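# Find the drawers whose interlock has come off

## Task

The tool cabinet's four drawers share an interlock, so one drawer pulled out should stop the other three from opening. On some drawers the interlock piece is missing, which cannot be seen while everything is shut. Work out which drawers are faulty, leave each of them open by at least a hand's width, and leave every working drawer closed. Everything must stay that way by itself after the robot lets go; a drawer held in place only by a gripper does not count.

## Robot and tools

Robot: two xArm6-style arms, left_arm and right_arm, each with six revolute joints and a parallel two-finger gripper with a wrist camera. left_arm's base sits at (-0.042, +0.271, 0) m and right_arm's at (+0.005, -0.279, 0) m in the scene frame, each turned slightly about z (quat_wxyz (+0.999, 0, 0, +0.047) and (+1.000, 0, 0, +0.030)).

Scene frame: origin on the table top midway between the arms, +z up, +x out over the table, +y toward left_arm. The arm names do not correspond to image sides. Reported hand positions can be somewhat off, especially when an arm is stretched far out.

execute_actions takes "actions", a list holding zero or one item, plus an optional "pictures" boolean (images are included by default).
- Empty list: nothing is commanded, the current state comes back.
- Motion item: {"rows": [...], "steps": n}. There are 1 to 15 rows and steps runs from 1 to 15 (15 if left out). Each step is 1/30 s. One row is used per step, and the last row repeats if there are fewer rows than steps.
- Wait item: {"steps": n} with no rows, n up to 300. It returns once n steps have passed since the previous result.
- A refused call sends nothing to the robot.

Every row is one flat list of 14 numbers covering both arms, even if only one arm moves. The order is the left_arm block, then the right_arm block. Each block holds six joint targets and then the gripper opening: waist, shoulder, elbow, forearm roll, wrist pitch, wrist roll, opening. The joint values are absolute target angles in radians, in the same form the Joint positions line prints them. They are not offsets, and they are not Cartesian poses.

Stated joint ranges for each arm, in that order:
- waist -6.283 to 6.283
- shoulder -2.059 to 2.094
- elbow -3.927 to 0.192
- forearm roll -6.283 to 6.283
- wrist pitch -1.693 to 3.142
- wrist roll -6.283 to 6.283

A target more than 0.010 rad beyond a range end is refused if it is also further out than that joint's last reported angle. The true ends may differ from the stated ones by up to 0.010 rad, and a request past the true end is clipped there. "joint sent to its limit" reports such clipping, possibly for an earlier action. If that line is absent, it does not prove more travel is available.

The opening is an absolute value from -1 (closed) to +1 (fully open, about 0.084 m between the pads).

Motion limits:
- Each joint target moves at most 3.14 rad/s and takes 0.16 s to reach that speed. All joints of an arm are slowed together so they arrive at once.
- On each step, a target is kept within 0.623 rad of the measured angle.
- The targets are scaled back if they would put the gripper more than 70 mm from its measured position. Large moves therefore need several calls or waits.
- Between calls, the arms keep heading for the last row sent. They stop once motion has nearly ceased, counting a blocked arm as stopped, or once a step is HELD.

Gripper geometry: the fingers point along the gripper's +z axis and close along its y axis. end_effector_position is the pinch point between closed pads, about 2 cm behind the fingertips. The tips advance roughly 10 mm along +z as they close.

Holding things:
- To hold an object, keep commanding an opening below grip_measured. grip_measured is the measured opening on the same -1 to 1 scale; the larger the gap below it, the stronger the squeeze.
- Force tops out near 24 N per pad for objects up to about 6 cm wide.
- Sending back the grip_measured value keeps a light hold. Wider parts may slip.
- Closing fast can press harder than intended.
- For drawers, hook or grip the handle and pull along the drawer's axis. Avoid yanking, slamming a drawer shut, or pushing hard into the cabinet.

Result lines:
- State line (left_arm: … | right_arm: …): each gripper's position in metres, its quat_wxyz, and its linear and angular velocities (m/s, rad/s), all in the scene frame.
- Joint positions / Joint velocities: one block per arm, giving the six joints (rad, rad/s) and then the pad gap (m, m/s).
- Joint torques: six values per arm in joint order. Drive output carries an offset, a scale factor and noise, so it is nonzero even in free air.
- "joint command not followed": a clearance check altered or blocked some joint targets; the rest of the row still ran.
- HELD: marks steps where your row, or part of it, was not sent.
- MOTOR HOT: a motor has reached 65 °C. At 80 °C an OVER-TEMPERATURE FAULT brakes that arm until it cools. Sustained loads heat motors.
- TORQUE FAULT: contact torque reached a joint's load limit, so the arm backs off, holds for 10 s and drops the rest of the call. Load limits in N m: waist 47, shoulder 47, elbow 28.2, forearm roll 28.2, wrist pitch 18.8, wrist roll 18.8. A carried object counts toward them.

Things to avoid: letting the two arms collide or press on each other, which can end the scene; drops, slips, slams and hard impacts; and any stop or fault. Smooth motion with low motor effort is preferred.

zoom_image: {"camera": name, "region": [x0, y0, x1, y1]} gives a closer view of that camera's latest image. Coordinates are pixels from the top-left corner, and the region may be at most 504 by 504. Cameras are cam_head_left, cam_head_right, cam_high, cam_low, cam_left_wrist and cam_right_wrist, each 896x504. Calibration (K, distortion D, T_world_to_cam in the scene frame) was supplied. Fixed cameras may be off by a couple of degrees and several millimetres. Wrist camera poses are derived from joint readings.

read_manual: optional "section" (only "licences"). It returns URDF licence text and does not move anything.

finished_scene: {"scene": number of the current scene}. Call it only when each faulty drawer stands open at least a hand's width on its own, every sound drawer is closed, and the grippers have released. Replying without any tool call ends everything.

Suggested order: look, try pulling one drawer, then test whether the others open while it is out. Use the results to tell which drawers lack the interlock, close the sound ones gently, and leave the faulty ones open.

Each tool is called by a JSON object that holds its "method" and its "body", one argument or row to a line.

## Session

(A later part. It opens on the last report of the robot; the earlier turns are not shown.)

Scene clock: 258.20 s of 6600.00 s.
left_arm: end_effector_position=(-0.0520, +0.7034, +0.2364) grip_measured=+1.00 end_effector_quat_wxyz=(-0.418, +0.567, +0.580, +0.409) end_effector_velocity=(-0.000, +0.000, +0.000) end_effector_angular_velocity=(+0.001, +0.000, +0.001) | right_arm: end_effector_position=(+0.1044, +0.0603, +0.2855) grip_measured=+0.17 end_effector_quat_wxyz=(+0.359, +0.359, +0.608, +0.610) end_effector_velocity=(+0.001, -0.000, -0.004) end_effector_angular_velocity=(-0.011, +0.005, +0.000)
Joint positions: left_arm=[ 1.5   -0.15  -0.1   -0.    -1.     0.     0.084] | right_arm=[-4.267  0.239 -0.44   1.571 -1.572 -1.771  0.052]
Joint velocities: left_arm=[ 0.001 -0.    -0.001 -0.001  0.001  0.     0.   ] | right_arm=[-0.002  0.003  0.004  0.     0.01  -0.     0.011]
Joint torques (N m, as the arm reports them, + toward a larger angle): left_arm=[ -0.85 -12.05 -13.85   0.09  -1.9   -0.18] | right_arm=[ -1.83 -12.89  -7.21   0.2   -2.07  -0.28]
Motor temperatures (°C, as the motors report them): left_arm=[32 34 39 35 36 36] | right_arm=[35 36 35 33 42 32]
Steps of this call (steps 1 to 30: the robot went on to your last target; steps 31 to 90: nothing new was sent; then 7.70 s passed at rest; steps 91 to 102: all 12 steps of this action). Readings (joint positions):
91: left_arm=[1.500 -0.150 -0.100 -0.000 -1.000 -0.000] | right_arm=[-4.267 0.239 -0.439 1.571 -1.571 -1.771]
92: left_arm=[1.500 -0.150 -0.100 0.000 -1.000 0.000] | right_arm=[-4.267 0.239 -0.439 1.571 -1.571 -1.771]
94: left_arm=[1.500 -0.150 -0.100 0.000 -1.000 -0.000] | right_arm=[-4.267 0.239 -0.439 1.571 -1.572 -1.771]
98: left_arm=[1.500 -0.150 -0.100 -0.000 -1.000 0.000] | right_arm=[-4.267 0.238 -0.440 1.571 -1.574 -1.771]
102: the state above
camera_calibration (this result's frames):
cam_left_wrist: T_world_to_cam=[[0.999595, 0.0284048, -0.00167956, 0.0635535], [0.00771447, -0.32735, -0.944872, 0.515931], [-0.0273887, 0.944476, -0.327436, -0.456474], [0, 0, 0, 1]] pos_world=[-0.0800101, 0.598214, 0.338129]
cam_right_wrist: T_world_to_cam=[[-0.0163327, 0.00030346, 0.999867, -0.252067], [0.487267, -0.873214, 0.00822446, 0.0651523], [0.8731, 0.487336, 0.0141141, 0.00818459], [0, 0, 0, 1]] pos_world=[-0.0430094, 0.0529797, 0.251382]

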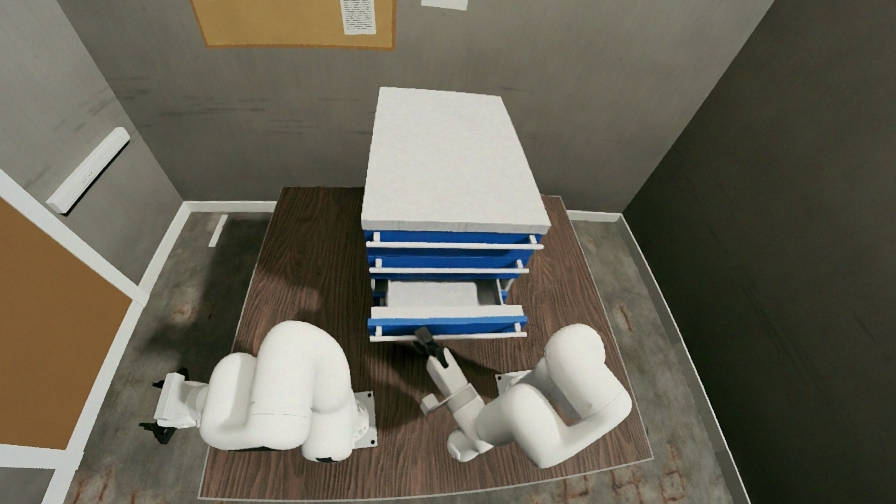

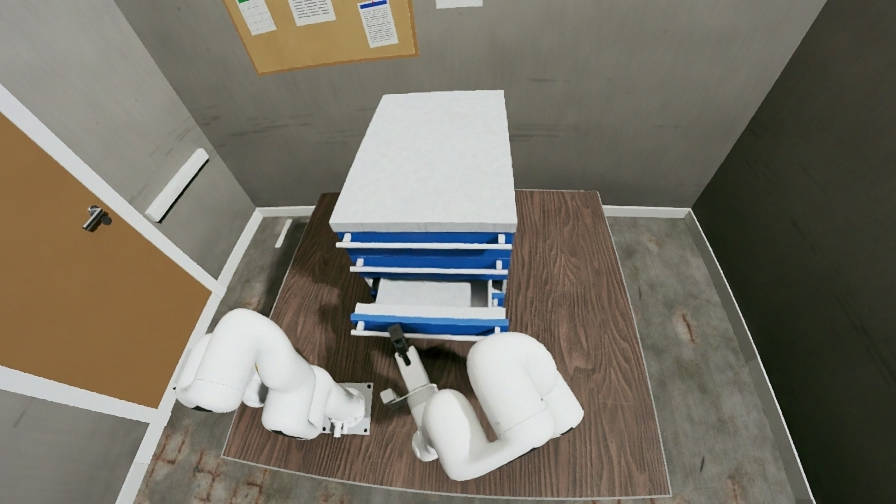

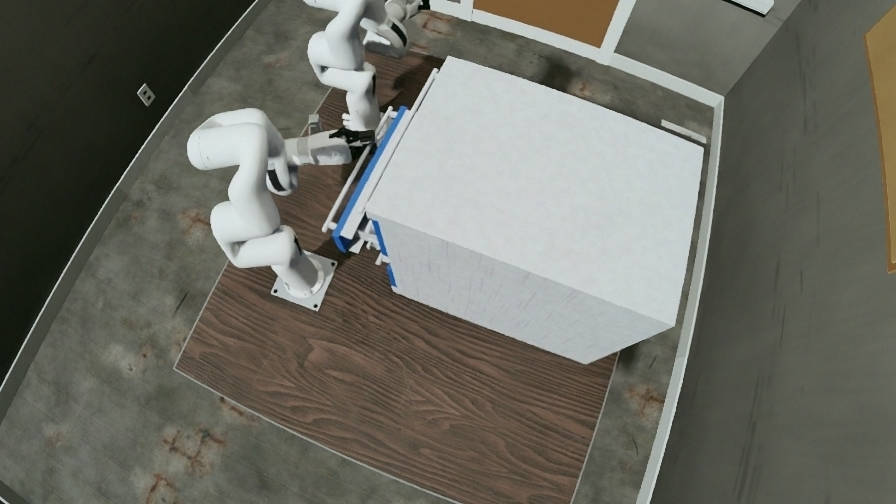

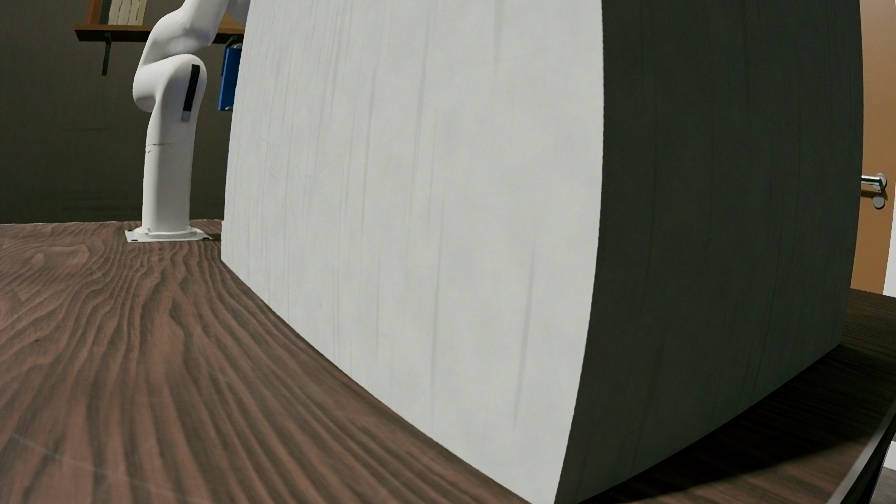

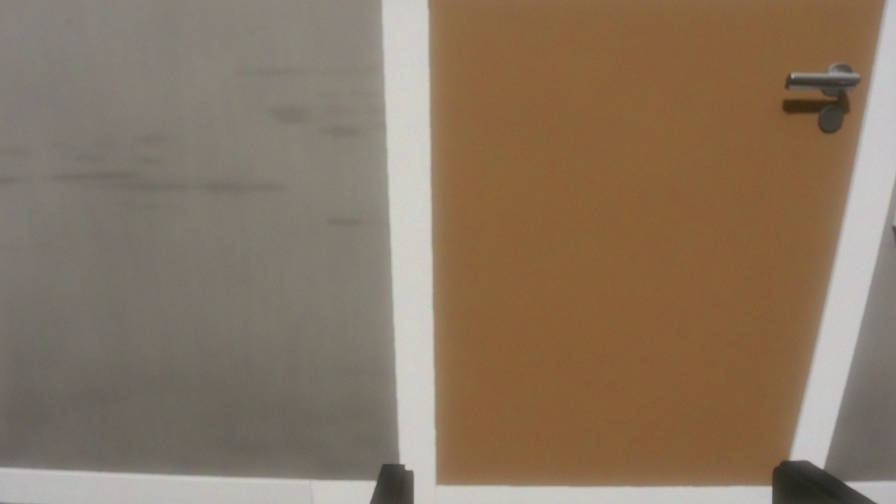

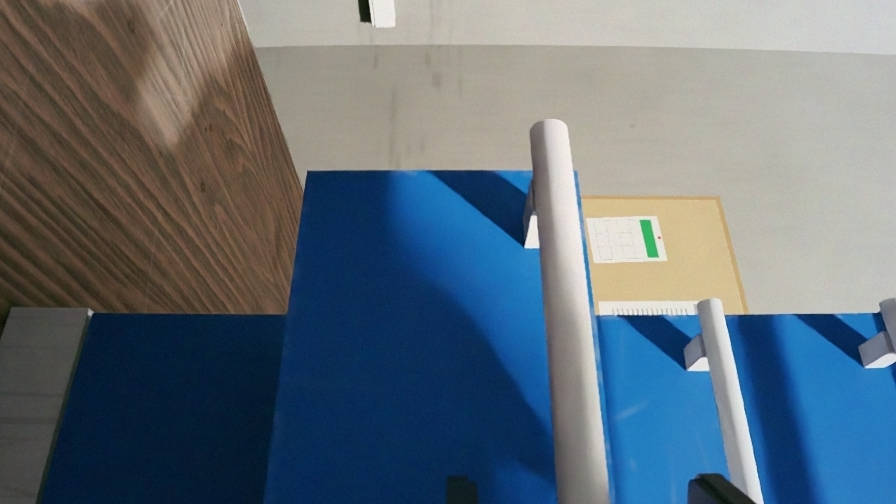

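{"method": "execute_actions", "body": {
  "actions": [
    {"rows": [[1.5,-0.15,-0.1,0,-1.0,0,1,-4.244,0.235,-0.4313,1.571,-1.571,-1.767,0.2],[1.5,-0.15,-0.1,0,-1.0,0,1,-4.22,0.2307,-0.4233,1.571,-1.571,-1.7633,0.2],[1.5,-0.15,-0.1,0,-1.0,0,1,-4.196,0.2265,-0.4152,1.571,-1.571,-1.7595,0.2],[1.5,-0.15,-0.1,0,-1.0,0,1,-4.173,0.2223,-0.4071,1.571,-1.571,-1.7557,0.2],[1.5,-0.15,-0.1,0,-1.0,0,1,-4.149,0.218,-0.399,1.571,-1.571,-1.7518,0.2],[1.5,-0.15,-0.1,0,-1.0,0,1,-4.125,0.2138,-0.391,1.571,-1.571,-1.748,0.2],[1.5,-0.15,-0.1,0,-1.0,0,1,-4.102,0.2095,-0.3829,1.571,-1.571,-1.7441,0.2],[1.5,-0.15,-0.1,0,-1.0,0,1,-4.078,0.2053,-0.3748,1.571,-1.571,-1.7403,0.2],[1.5,-0.15,-0.1,0,-1.0,0,1,-4.078,0.2053,-0.3748,1.571,-1.571,-1.7403,0.2],[1.5,-0.15,-0.1,0,-1.0,0,1,-4.078,0.2053,-0.3748,1.571,-1.571,-1.7403,0.2],[1.5,-0.15,-0.1,0,-1.0,0,1,-4.078,0.2053,-0.3748,1.571,-1.571,-1.7403,0.2],[1.5,-0.15,-0.1,0,-1.0,0,1,-4.078,0.17,-0.3856,1.571,-1.571,-1.7857,0.2],[1.5,-0.15,-0.1,0,-1.0,0,1,-4.078,0.136,-0.3965,1.571,-1.571,-1.831,0.2],[1.5,-0.15,-0.1,0,-1.0,0,1,-4.078,0.1017,-0.4073,1.571,-1.571,-1.8764,0.2],[1.5,-0.15,-0.1,0,-1.0,0,1,-4.078,0.0672,-0.4182,1.571,-1.571,-1.9217,0.2]], "steps": 15}
  ],
  "pictures": false
}}

{"method": "execute_actions", "body": {
  "actions": [
    {"rows": [[1.5,-0.15,-0.1,0,-1.0,0,1,-4.078,0.0327,-0.429,1.571,-1.571,-1.9671,0.2],[1.5,-0.15,-0.1,0,-1.0,0,1,-4.078,-0.0018,-0.4398,1.571,-1.571,-2.0125,0.2],[1.5,-0.15,-0.1,0,-1.0,0,1,-4.078,-0.0363,-0.4507,1.571,-1.571,-2.0578,0.2],[1.5,-0.15,-0.1,0,-1.0,0,1,-4.078,-0.0709,-0.4615,1.571,-1.571,-2.1032,0.2],[1.5,-0.15,-0.1,0,-1.0,0,1,-4.078,-0.1054,-0.4724,1.571,-1.571,-2.1485,0.2],[1.5,-0.15,-0.1,0,-1.0,0,1,-4.078,-0.1399,-0.4832,1.571,-1.571,-2.1939,0.2],[1.5,-0.15,-0.1,0,-1.0,0,1,-4.078,-0.1399,-0.4832,1.571,-1.571,-2.1939,0.2],[1.5,-0.15,-0.1,0,-1.0,0,1,-4.078,-0.1399,-0.4832,1.571,-1.571,-2.1939,0.2],[1.5,-0.15,-0.1,0,-1.0,0,1,-4.078,-0.1399,-0.4832,1.571,-1.571,-2.1939,0.2],[1.5,-0.15,-0.1,0,-1.0,0,1,-4.11,-0.1308,-0.4931,1.571,-1.571,-2.1948,0.2],[1.5,-0.15,-0.1,0,-1.0,0,1,-4.141,-0.1218,-0.5031,1.571,-1.571,-2.1956,0.2],[1.5,-0.15,-0.1,0,-1.0,0,1,-4.173,-0.1127,-0.513,1.571,-1.571,-2.1965,0.2],[1.5,-0.15,-0.1,0,-1.0,0,1,-4.204,-0.1036,-0.5229,1.571,-1.571,-2.1974,0.2],[1.5,-0.15,-0.1,0,-1.0,0,1,-4.236,-0.0946,-0.5329,1.571,-1.571,-2.1982,0.2],[1.5,-0.15,-0.1,0,-1.0,0,1,-4.2675,-0.0855,-0.5428,1.571,-1.571,-2.1991,0.2]], "steps": 15}
  ],
  "pictures": false
}}

{"method": "execute_actions", "body": {
  "actions": [
    {"rows": [[1.5,-0.15,-0.1,0,-1.0,0,1,-4.298,-0.0728,-0.5576,1.571,-1.571,-2.2012,0.2],[1.5,-0.15,-0.1,0,-1.0,0,1,-4.329,-0.06,-0.5725,1.571,-1.571,-2.2033,0.2],[1.5,-0.15,-0.1,0,-1.0,0,1,-4.36,-0.0473,-0.5873,1.571,-1.571,-2.2053,0.2],[1.5,-0.15,-0.1,0,-1.0,0,1,-4.391,-0.0345,-0.6021,1.571,-1.571,-2.2074,0.2],[1.5,-0.15,-0.1,0,-1.0,0,1,-4.417,-0.0217,-0.6178,1.571,-1.571,-2.2103,0.2],[1.5,-0.15,-0.1,0,-1.0,0,1,-4.443,-0.009,-0.6335,1.571,-1.571,-2.2133,0.2],[1.5,-0.15,-0.1,0,-1.0,0,1,-4.469,0.0038,-0.6492,1.571,-1.571,-2.2162,0.2],[1.5,-0.15,-0.1,0,-1.0,0,1,-4.495,0.0166,-0.6649,1.571,-1.571,-2.2191,0.2],[1.5,-0.15,-0.1,0,-1.0,0,1,-4.5202,0.0307,-0.6832,1.571,-1.571,-2.2233,0.2],[1.5,-0.15,-0.1,0,-1.0,0,1,-4.5455,0.0448,-0.7014,1.571,-1.571,-2.2275,0.2],[1.5,-0.15,-0.1,0,-1.0,0,1,-4.5707,0.0588,-0.7197,1.571,-1.571,-2.2316,0.2],[1.5,-0.15,-0.1,0,-1.0,0,1,-4.5959,0.0729,-0.7379,1.571,-1.571,-2.2358,0.2]], "steps": 15}
  ]
}}

Scene clock: 269.50 s of 6600.00 s.
left_arm: end_effector_position=(-0.0520, +0.7034, +0.2364) grip_measured=+1.00 end_effector_quat_wxyz=(-0.418, +0.567, +0.580, +0.409) end_effector_velocity=(+0.000, -0.000, -0.001) end_effector_angular_velocity=(-0.001, -0.000, -0.001) | right_arm: end_effector_position=(+0.0496, +0.0617, +0.2943) grip_measured=+0.19 end_effector_quat_wxyz=(+0.303, +0.300, +0.640, +0.639) end_effector_velocity=(-0.031, +0.023, +0.168) end_effector_angular_velocity=(+0.017, +0.015, +0.040)
Joint positions: left_arm=[ 1.5   -0.15  -0.1   -0.    -1.    -0.     0.084] | right_arm=[-4.082  0.171 -0.386  1.571 -1.571 -1.789  0.052]
Joint velocities: left_arm=[-0.     0.     0.001  0.    -0.    -0.     0.   ] | right_arm=[ 0.039 -0.615 -0.181 -0.     0.001 -0.774 -0.   ]
Joint torques (N m, as the arm reports them, + toward a larger angle): left_arm=[ -1.24 -12.39 -13.88  -0.01  -1.96  -0.23] | right_arm=[ -1.74 -16.36  -8.68   0.06  -2.31  -0.65]
Motor temperatures (°C, as the motors report them): left_arm=[32 34 39 35 36 36] | right_arm=[35 36 35 33 42 32]
Steps of this call (steps 1 to 15: the robot went on to your last target; steps 16 to 90: nothing new was sent; then 7.80 s passed at rest; steps 91 to 105: all 15 steps of this action). Readings (joint positions):
91: left_arm=[1.500 -0.150 -0.100 -0.000 -1.000 0.000] | right_arm=[-4.267 0.239 -0.439 1.571 -1.571 -1.771]
92: left_arm=[1.500 -0.150 -0.100 0.000 -1.000 -0.000] | right_arm=[-4.263 0.238 -0.438 1.571 -1.571 -1.770]
94: left_arm=[1.500 -0.150 -0.100 -0.000 -1.000 -0.000] | right_arm=[-4.240 0.234 -0.430 1.571 -1.571 -1.766]
98: left_arm=[1.500 -0.150 -0.100 0.000 -1.000 0.000] | right_arm=[-4.162 0.220 -0.403 1.571 -1.571 -1.754]
105: the state above

Scene clock: 270.00 s of 6600.00 s.
left_arm: end_effector_position=(-0.0520, +0.7034, +0.2364) grip_measured=+1.00 end_effector_quat_wxyz=(-0.418, +0.567, +0.580, +0.409) end_effector_velocity=(+0.000, +0.000, +0.000) end_effector_angular_velocity=(+0.002, +0.000, -0.001) | right_arm: end_effector_position=(+0.0727, +0.0614, +0.3841) grip_measured=+0.19 end_effector_quat_wxyz=(+0.326, +0.326, +0.628, +0.627) end_effector_velocity=(+0.227, +0.002, +0.002) end_effector_angular_velocity=(-0.031, -0.016, -0.777)
Joint positions: left_arm=[ 1.5   -0.15  -0.1    0.    -1.     0.     0.084] | right_arm=[-4.159 -0.114 -0.507  1.571 -1.571 -2.192  0.052]
Joint velocities: left_arm=[-0.     0.001 -0.001  0.001 -0.002  0.    -0.   ] | right_arm=[-0.779  0.21  -0.245  0.001  0.005 -0.069 -0.   ]
Joint torques (N m, as the arm reports them, + toward a larger angle): left_arm=[ -1.07 -12.14 -13.77  -0.03  -1.92  -0.3 ] | right_arm=[ -3.75  -9.59 -11.12  -0.27  -1.72  -0.11]
Motor temperatures (°C, as the motors report them): left_arm=[32 34 39 35 36 36] | right_arm=[35 36 35 33 42 32]
Steps of this call (steps 1 to 15: all 15 steps of this action). Readings (joint positions):
1: left_arm=[1.500 -0.150 -0.100 0.000 -1.000 -0.000] | right_arm=[-4.081 0.149 -0.393 1.571 -1.571 -1.818]
2: left_arm=[1.500 -0.150 -0.100 0.000 -1.000 -0.000] | right_arm=[-4.080 0.123 -0.402 1.571 -1.571 -1.851]
4: left_arm=[1.500 -0.150 -0.100 -0.000 -1.000 0.000] | right_arm=[-4.079 0.063 -0.420 1.571 -1.571 -1.927]
8: left_arm=[1.500 -0.150 -0.100 0.000 -1.000 0.000] | right_arm=[-4.079 -0.065 -0.461 1.571 -1.571 -2.094]
15: the state above

Scene clock: 270.50 s of 6600.00 s.
left_arm: end_effector_position=(-0.0520, +0.7034, +0.2364) grip_measured=+1.00 end_effector_quat_wxyz=(-0.418, +0.567, +0.580, +0.409) end_effector_velocity=(-0.000, -0.000, -0.000) end_effector_angular_velocity=(-0.001, -0.000, +0.001) | right_arm: end_effector_position=(+0.1909, +0.0607, +0.3849) grip_measured=+0.19 end_effector_quat_wxyz=(+0.446, +0.446, +0.549, +0.548) end_effector_velocity=(+0.140, -0.007, -0.003) end_effector_angular_velocity=(-0.004, +0.000, -0.457)
Joint positions: left_arm=[ 1.5   -0.15  -0.1   -0.    -1.     0.     0.084] | right_arm=[-4.567  0.058 -0.718  1.571 -1.571 -2.231  0.052]
Joint velocities: left_arm=[-0.     0.     0.001 -0.001  0.     0.    -0.   ] | right_arm=[-0.459  0.247 -0.31  -0.001  0.002 -0.066 -0.   ]
Joint torques (N m, as the arm reports them, + toward a larger angle): left_arm=[ -1.06 -12.15 -13.82  -0.04  -1.97  -0.25] | right_arm=[  4.3  -16.24 -10.06  -0.51  -1.96  -0.22]
Motor temperatures (°C, as the motors report them): left_arm=[32 34 39 35 36 36] | right_arm=[35 36 35 33 42 32]
Steps of this call (steps 1 to 15: all 15 steps of this action). Readings (joint positions):
1: left_arm=[1.500 -0.150 -0.100 0.000 -1.000 -0.000] | right_arm=[-4.186 -0.106 -0.516 1.571 -1.571 -2.194]
2: left_arm=[1.500 -0.150 -0.100 -0.000 -1.000 0.000] | right_arm=[-4.215 -0.098 -0.526 1.571 -1.571 -2.196]
4: left_arm=[1.500 -0.150 -0.100 -0.000 -1.000 0.000] | right_arm=[-4.274 -0.078 -0.549 1.571 -1.571 -2.200]
8: left_arm=[1.500 -0.150 -0.100 0.000 -1.000 -0.000] | right_arm=[-4.392 -0.031 -0.606 1.571 -1.571 -2.209]
15: the state above
camera_calibration (this result's frames):
cam_left_wrist: T_world_to_cam=[[0.999595, 0.0284049, -0.00167953, 0.0635534], [0.00771451, -0.32735, -0.944872, 0.515931], [-0.0273887, 0.944476, -0.327436, -0.456474], [0, 0, 0, 1]] pos_world=[-0.0800101, 0.598214, 0.338129]
cam_right_wrist: T_world_to_cam=[[-0.0142207, 0.00662942, 0.999877, -0.350822], [0.207556, -0.978178, 0.00943751, 0.0818883], [0.97812, 0.207665, 0.0125344, -0.0714027], [0, 0, 0, 1]] pos_world=[0.047855, 0.0972549, 0.350901]

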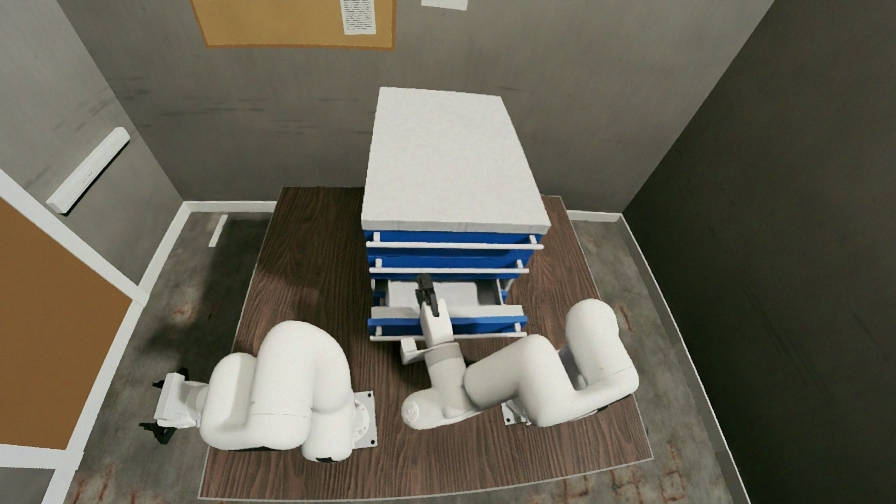

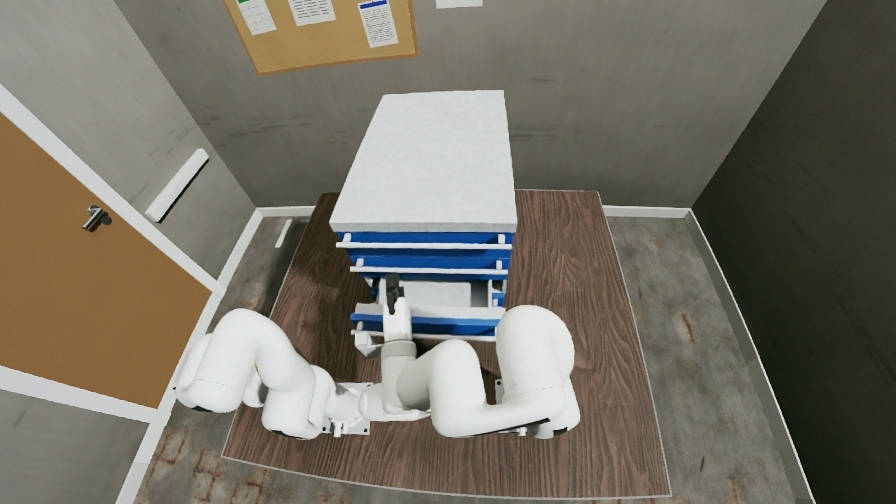

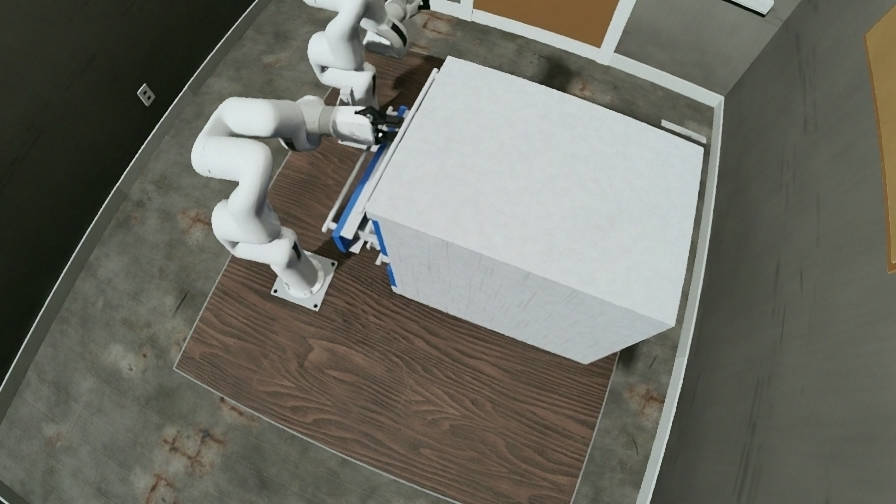

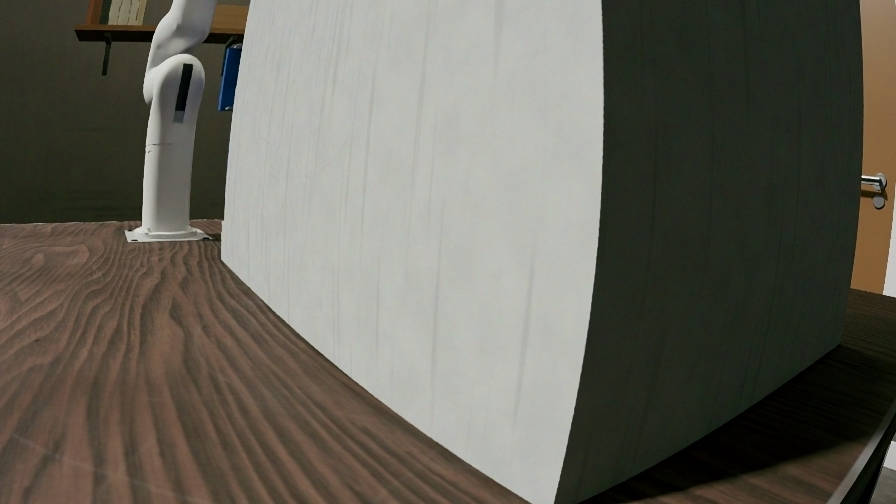

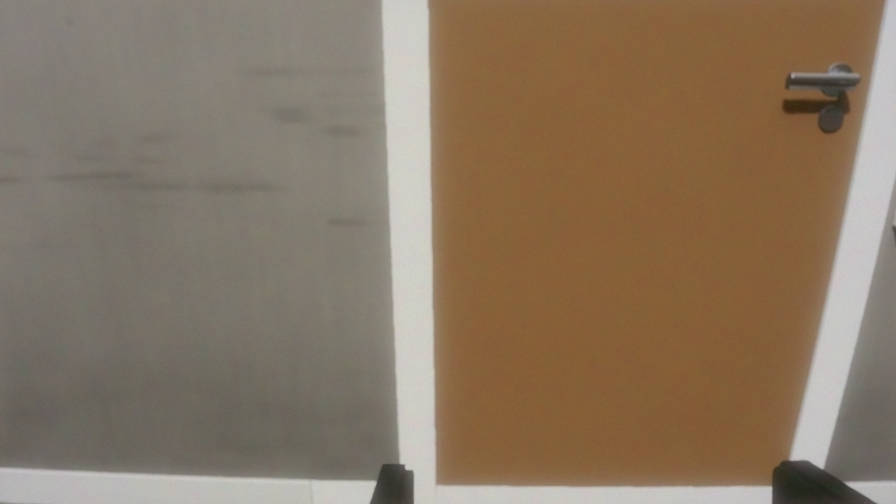

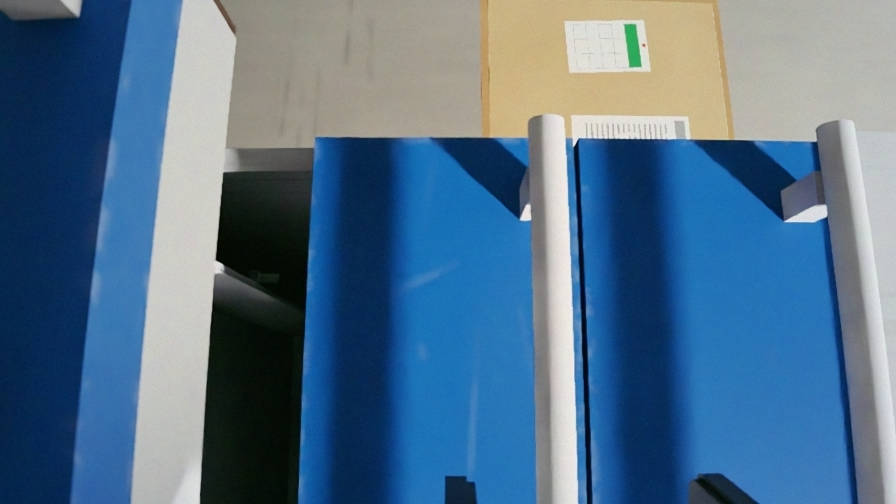

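{"method": "execute_actions", "body": {
  "actions": [
    {"rows": [[1.5,-0.15,-0.1,0,-1.0,0,1,-4.6086,0.081,-0.7491,1.571,-1.571,-2.2388,0.2],[1.5,-0.15,-0.1,0,-1.0,0,1,-4.6214,0.0892,-0.7602,1.571,-1.571,-2.2418,0.2],[1.5,-0.15,-0.1,0,-1.0,0,1,-4.6341,0.0973,-0.7714,1.571,-1.571,-2.2449,0.2],[1.5,-0.15,-0.1,0,-1.0,0,1,-4.6469,0.1054,-0.7825,1.571,-1.571,-2.2479,0.2],[1.5,-0.15,-0.1,0,-1.0,0,1,-4.6596,0.1136,-0.7937,1.571,-1.571,-2.2509,0.2],[1.5,-0.15,-0.1,0,-1.0,0,1,-4.6724,0.1217,-0.8048,1.571,-1.571,-2.2539,0.2],[1.5,-0.15,-0.1,0,-1.0,0,1,-4.6851,0.1298,-0.816,1.571,-1.571,-2.257,0.2],[1.5,-0.15,-0.1,0,-1.0,0,1,-4.6979,0.138,-0.8271,1.571,-1.571,-2.26,0.2],[1.5,-0.15,-0.1,0,-1.0,0,1,-4.7106,0.1461,-0.8383,1.571,-1.571,-2.263,0.2],[1.5,-0.15,-0.1,0,-1.0,0,1,-4.7106,0.1461,-0.8383,1.571,-1.571,-2.263,0.2],[1.5,-0.15,-0.1,0,-1.0,0,1,-4.7106,0.1461,-0.8383,1.571,-1.571,-2.263,0.2],[1.5,-0.15,-0.1,0,-1.0,0,1,-4.7106,0.1461,-0.8383,1.571,-1.571,-2.263,0.2],[1.5,-0.15,-0.1,0,-1.0,0,1,-4.7106,0.1461,-0.8383,1.571,-1.571,-2.263,0.1],[1.5,-0.15,-0.1,0,-1.0,0,1,-4.7106,0.1461,-0.8383,1.571,-1.571,-2.263,0.0],[1.5,-0.15,-0.1,0,-1.0,0,1,-4.7106,0.1461,-0.8383,1.571,-1.571,-2.263,-0.1]], "steps": 15}
  ],
  "pictures": false
}}

{"method": "execute_actions", "body": {
  "actions": [
    {"rows": [[1.5,-0.15,-0.1,0,-1.0,0,1,-4.7106,0.1461,-0.8383,1.571,-1.571,-2.263,-0.2],[1.5,-0.15,-0.1,0,-1.0,0,1,-4.7106,0.1461,-0.8383,1.571,-1.571,-2.263,-0.3],[1.5,-0.15,-0.1,0,-1.0,0,1,-4.7106,0.1461,-0.8383,1.571,-1.571,-2.263,-0.4],[1.5,-0.15,-0.1,0,-1.0,0,1,-4.7106,0.1461,-0.8383,1.571,-1.571,-2.263,-0.5],[1.5,-0.15,-0.1,0,-1.0,0,1,-4.7106,0.1461,-0.8383,1.571,-1.571,-2.263,-0.6],[1.5,-0.15,-0.1,0,-1.0,0,1,-4.7106,0.1461,-0.8383,1.571,-1.571,-2.263,-0.68],[1.5,-0.15,-0.1,0,-1.0,0,1,-4.7106,0.1461,-0.8383,1.571,-1.571,-2.263,-0.75],[1.5,-0.15,-0.1,0,-1.0,0,1,-4.7106,0.1461,-0.8383,1.571,-1.571,-2.263,-0.82],[1.5,-0.15,-0.1,0,-1.0,0,1,-4.7106,0.1461,-0.8383,1.571,-1.571,-2.263,-0.9],[1.5,-0.15,-0.1,0,-1.0,0,1,-4.7106,0.1461,-0.8383,1.571,-1.571,-2.263,-1]], "steps": 15}
  ],
  "pictures": false
}}

{"method": "execute_actions", "body": {
  "actions": [
    {"rows": [[1.5,-0.15,-0.1,0,-1.0,0,1,-4.7074,0.1441,-0.8355,1.571,-1.571,-2.2622,-1],[1.5,-0.15,-0.1,0,-1.0,0,1,-4.7042,0.142,-0.8327,1.571,-1.571,-2.2615,-1],[1.5,-0.15,-0.1,0,-1.0,0,1,-4.701,0.14,-0.8299,1.571,-1.571,-2.2607,-1],[1.5,-0.15,-0.1,0,-1.0,0,1,-4.6979,0.138,-0.8271,1.571,-1.571,-2.26,-1],[1.5,-0.15,-0.1,0,-1.0,0,1,-4.6947,0.1359,-0.8244,1.571,-1.571,-2.2592,-1],[1.5,-0.15,-0.1,0,-1.0,0,1,-4.6915,0.1339,-0.8216,1.571,-1.571,-2.2585,-1],[1.5,-0.15,-0.1,0,-1.0,0,1,-4.6883,0.1319,-0.8188,1.571,-1.571,-2.2577,-1],[1.5,-0.15,-0.1,0,-1.0,0,1,-4.6851,0.1298,-0.816,1.571,-1.571,-2.257,-1],[1.5,-0.15,-0.1,0,-1.0,0,1,-4.6819,0.1278,-0.8132,1.571,-1.571,-2.2562,-1],[1.5,-0.15,-0.1,0,-1.0,0,1,-4.6787,0.1258,-0.8104,1.571,-1.571,-2.2554,-1],[1.5,-0.15,-0.1,0,-1.0,0,1,-4.6756,0.1237,-0.8076,1.571,-1.571,-2.2547,-1],[1.5,-0.15,-0.1,0,-1.0,0,1,-4.6724,0.1217,-0.8048,1.571,-1.571,-2.2539,-1]], "steps": 15}
  ]
}}

Scene clock: 281.27 s of 6600.00 s.
left_arm: end_effector_position=(-0.0520, +0.7034, +0.2364) grip_measured=+1.00 end_effector_quat_wxyz=(-0.418, +0.567, +0.580, +0.409) end_effector_velocity=(+0.000, -0.000, -0.001) end_effector_angular_velocity=(-0.003, -0.000, -0.000) | right_arm: end_effector_position=(+0.2348, +0.0602, +0.3849) grip_measured=+0.04 end_effector_quat_wxyz=(+0.484, +0.484, +0.516, +0.516) end_effector_velocity=(+0.010, +0.000, +0.002) end_effector_angular_velocity=(+0.004, -0.001, -0.033)
Joint positions: left_arm=[ 1.5   -0.15  -0.1    0.    -1.    -0.     0.084] | right_arm=[-4.708  0.144 -0.836  1.571 -1.571 -2.262  0.046]
Joint velocities: left_arm=[-0.     0.001  0.001  0.     0.002 -0.     0.   ] | right_arm=[-0.032  0.021 -0.036  0.001 -0.002 -0.011 -0.099]
Joint torques (N m, as the arm reports them, + toward a larger angle): left_arm=[ -0.71 -12.15 -13.92  -0.09  -1.95  -0.23] | right_arm=[ -0.82 -16.72 -11.58  -0.43  -1.7   -0.2 ]
Motor temperatures (°C, as the motors report them): left_arm=[32 34 39 35 36 36] | right_arm=[35 36 35 33 42 32]
Steps of this call (steps 1 to 30: the robot went on to your last target; steps 31 to 90: nothing new was sent; then 7.27 s passed at rest; steps 91 to 105: all 15 steps of this action). Readings (joint positions):
91: left_arm=[1.500 -0.150 -0.100 -0.000 -1.000 0.000] | right_arm=[-4.596 0.073 -0.738 1.571 -1.571 -2.236]
92: left_arm=[1.500 -0.150 -0.100 0.000 -1.000 -0.000] | right_arm=[-4.599 0.075 -0.740 1.571 -1.571 -2.237]
94: left_arm=[1.500 -0.150 -0.100 -0.000 -1.000 -0.000] | right_arm=[-4.612 0.083 -0.752 1.571 -1.571 -2.240]
98: left_arm=[1.500 -0.150 -0.100 -0.000 -1.000 0.000] | right_arm=[-4.655 0.111 -0.790 1.571 -1.571 -2.250]
105: the state above

Scene clock: 281.77 s of 6600.00 s.
left_arm: end_effector_position=(-0.0520, +0.7034, +0.2364) grip_measured=+1.00 end_effector_quat_wxyz=(-0.418, +0.567, +0.580, +0.409) end_effector_velocity=(-0.000, -0.000, -0.000) end_effector_angular_velocity=(-0.001, +0.000, +0.000) | right_arm: end_effector_position=(+0.2355, +0.0603, +0.3846) grip_measured=-0.74 end_effector_quat_wxyz=(+0.484, +0.484, +0.516, +0.515) end_effector_velocity=(+0.000, +0.000, +0.001) end_effector_angular_velocity=(+0.002, -0.000, +0.000)
Joint positions: left_arm=[ 1.5   -0.15  -0.1   -0.    -1.    -0.     0.084] | right_arm=[-4.71   0.146 -0.838  1.571 -1.571 -2.263  0.011]
Joint velocities: left_arm=[ 0.     0.     0.001  0.    -0.001  0.     0.   ] | right_arm=[-0.     0.    -0.002 -0.001  0.    -0.    -0.   ]
Joint torques (N m, as the arm reports them, + toward a larger angle): left_arm=[ -0.77 -12.18 -13.76  -0.14  -1.9   -0.3 ] | right_arm=[ -2.65 -16.68 -12.62  -0.97  -2.25  -0.18]
Motor temperatures (°C, as the motors report them): left_arm=[32 34 39 35 36 36] | right_arm=[35 36 35 33 42 32]
Steps of this call (steps 1 to 15: all 15 steps of this action). Readings (joint positions):
1: left_arm=[1.500 -0.150 -0.100 0.000 -1.000 -0.000] | right_arm=[-4.709 0.145 -0.837 1.571 -1.571 -2.263]
2: left_arm=[1.500 -0.150 -0.100 0.000 -1.000 0.000] | right_arm=[-4.709 0.145 -0.837 1.571 -1.571 -2.263]
4: left_arm=[1.500 -0.150 -0.100 -0.000 -1.000 0.000] | right_arm=[-4.710 0.146 -0.838 1.571 -1.571 -2.263]
8: left_arm=[1.500 -0.150 -0.100 0.000 -1.000 0.000] | right_arm=[-4.710 0.146 -0.838 1.571 -1.571 -2.263]
15: the state above

Scene clock: 282.27 s of 6600.00 s.
left_arm: end_effector_position=(-0.0520, +0.7034, +0.2364) grip_measured=+1.00 end_effector_quat_wxyz=(-0.418, +0.567, +0.580, +0.409) end_effector_velocity=(+0.000, -0.000, +0.000) end_effector_angular_velocity=(+0.001, -0.000, -0.000) | right_arm: end_effector_position=(+0.2242, +0.0603, +0.3848) grip_measured=-0.74 end_effector_quat_wxyz=(+0.476, +0.475, +0.524, +0.523) end_effector_velocity=(-0.013, +0.000, +0.001) end_effector_angular_velocity=(+0.003, -0.000, +0.041)
Joint positions: left_arm=[ 1.5   -0.15  -0.1    0.    -1.    -0.     0.084] | right_arm=[-4.675  0.124 -0.806  1.572 -1.571 -2.255  0.011]
Joint velocities: left_arm=[-0.    -0.     0.     0.    -0.001 -0.     0.   ] | right_arm=[ 0.04  -0.027  0.034 -0.001  0.     0.01  -0.   ]
Joint torques (N m, as the arm reports them, + toward a larger angle): left_arm=[ -1.17 -12.11 -13.8   -0.11  -2.02  -0.28] | right_arm=[  0.34 -16.62 -14.59  -2.33  -2.51  -0.3 ]
Motor temperatures (°C, as the motors report them): left_arm=[32 34 39 35 36 36] | right_arm=[35 36 36 33 42 32]
Steps of this call (steps 1 to 15: all 15 steps of this action). Readings (joint positions):
1: left_arm=[1.500 -0.150 -0.100 0.000 -1.000 -0.000] | right_arm=[-4.710 0.146 -0.838 1.571 -1.571 -2.263]
2: left_arm=[1.500 -0.150 -0.100 0.000 -1.000 -0.000] | right_arm=[-4.710 0.146 -0.837 1.571 -1.570 -2.263]
4: left_arm=[1.500 -0.150 -0.100 0.000 -1.000 -0.000] | right_arm=[-4.707 0.144 -0.834 1.571 -1.570 -2.262]
8: left_arm=[1.500 -0.150 -0.100 -0.000 -1.000 -0.000] | right_arm=[-4.696 0.136 -0.824 1.571 -1.570 -2.259]
15: the state above
camera_calibration (this result's frames):
cam_left_wrist: T_world_to_cam=[[0.999595, 0.0284047, -0.00167954, 0.0635535], [0.00771446, -0.32735, -0.944872, 0.515931], [-0.0273886, 0.944476, -0.327437, -0.456474], [0, 0, 0, 1]] pos_world=[-0.0800101, 0.598214, 0.338129]
cam_right_wrist: T_world_to_cam=[[-0.0133816, 0.00898192, 0.99987, -0.350558], [0.0996593, -0.994969, 0.0102717, 0.0994199], [0.994932, 0.0997838, 0.0124191, -0.101083], [0, 0, 0, 1]] pos_world=[0.0859719, 0.112155, 0.350747]

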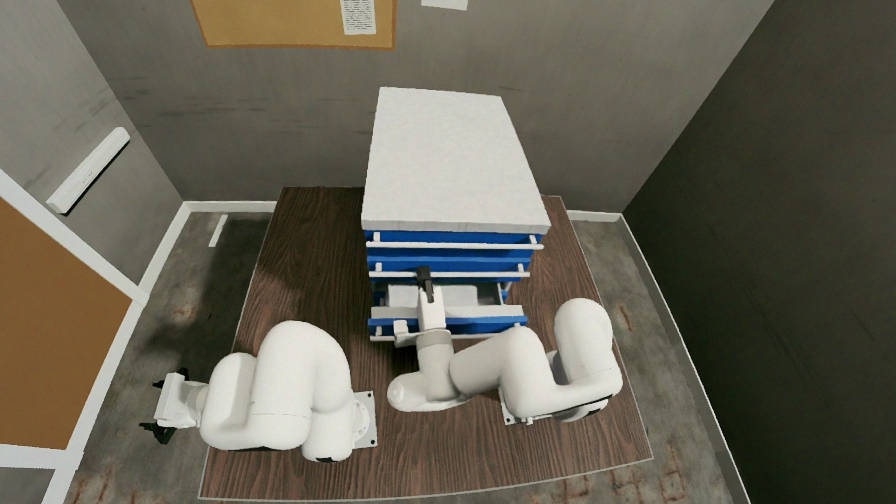

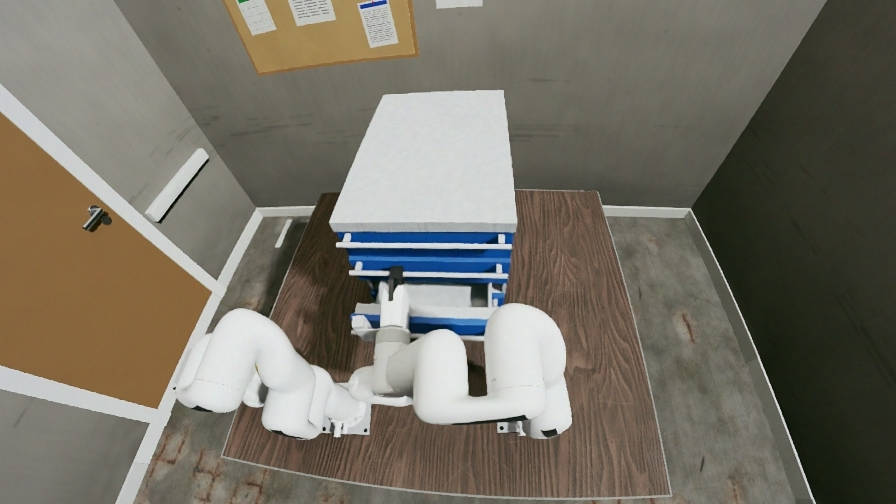

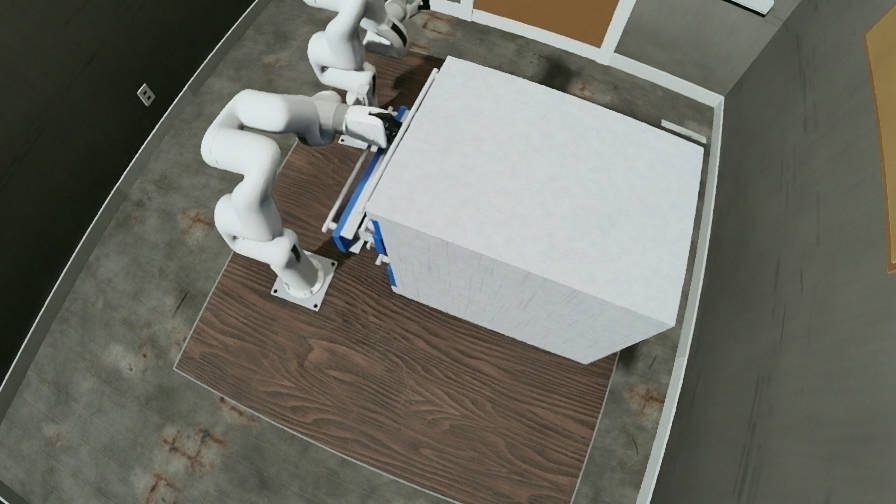

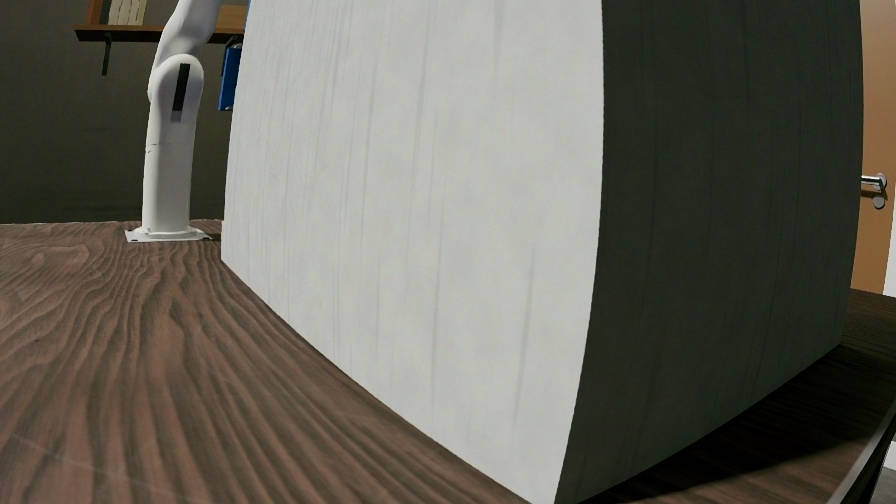

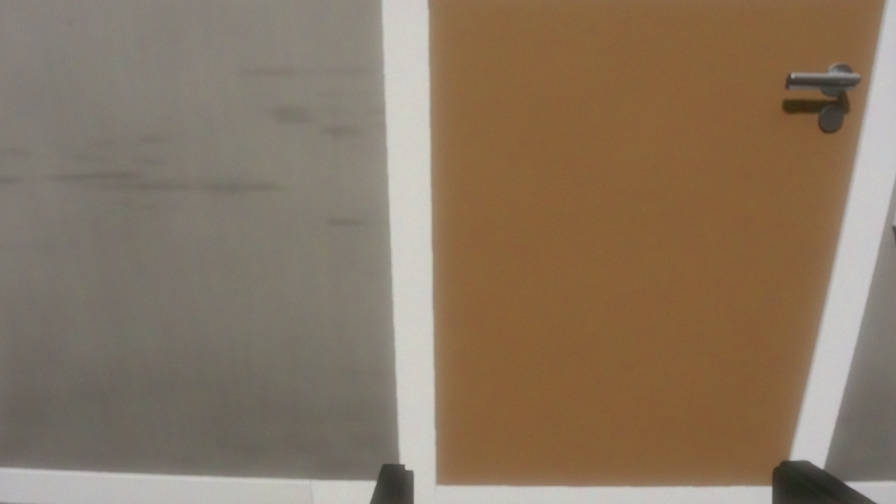

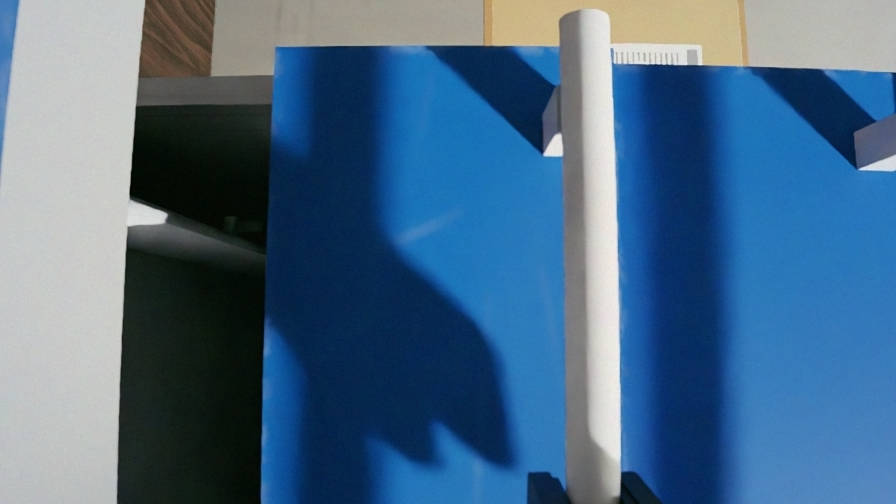

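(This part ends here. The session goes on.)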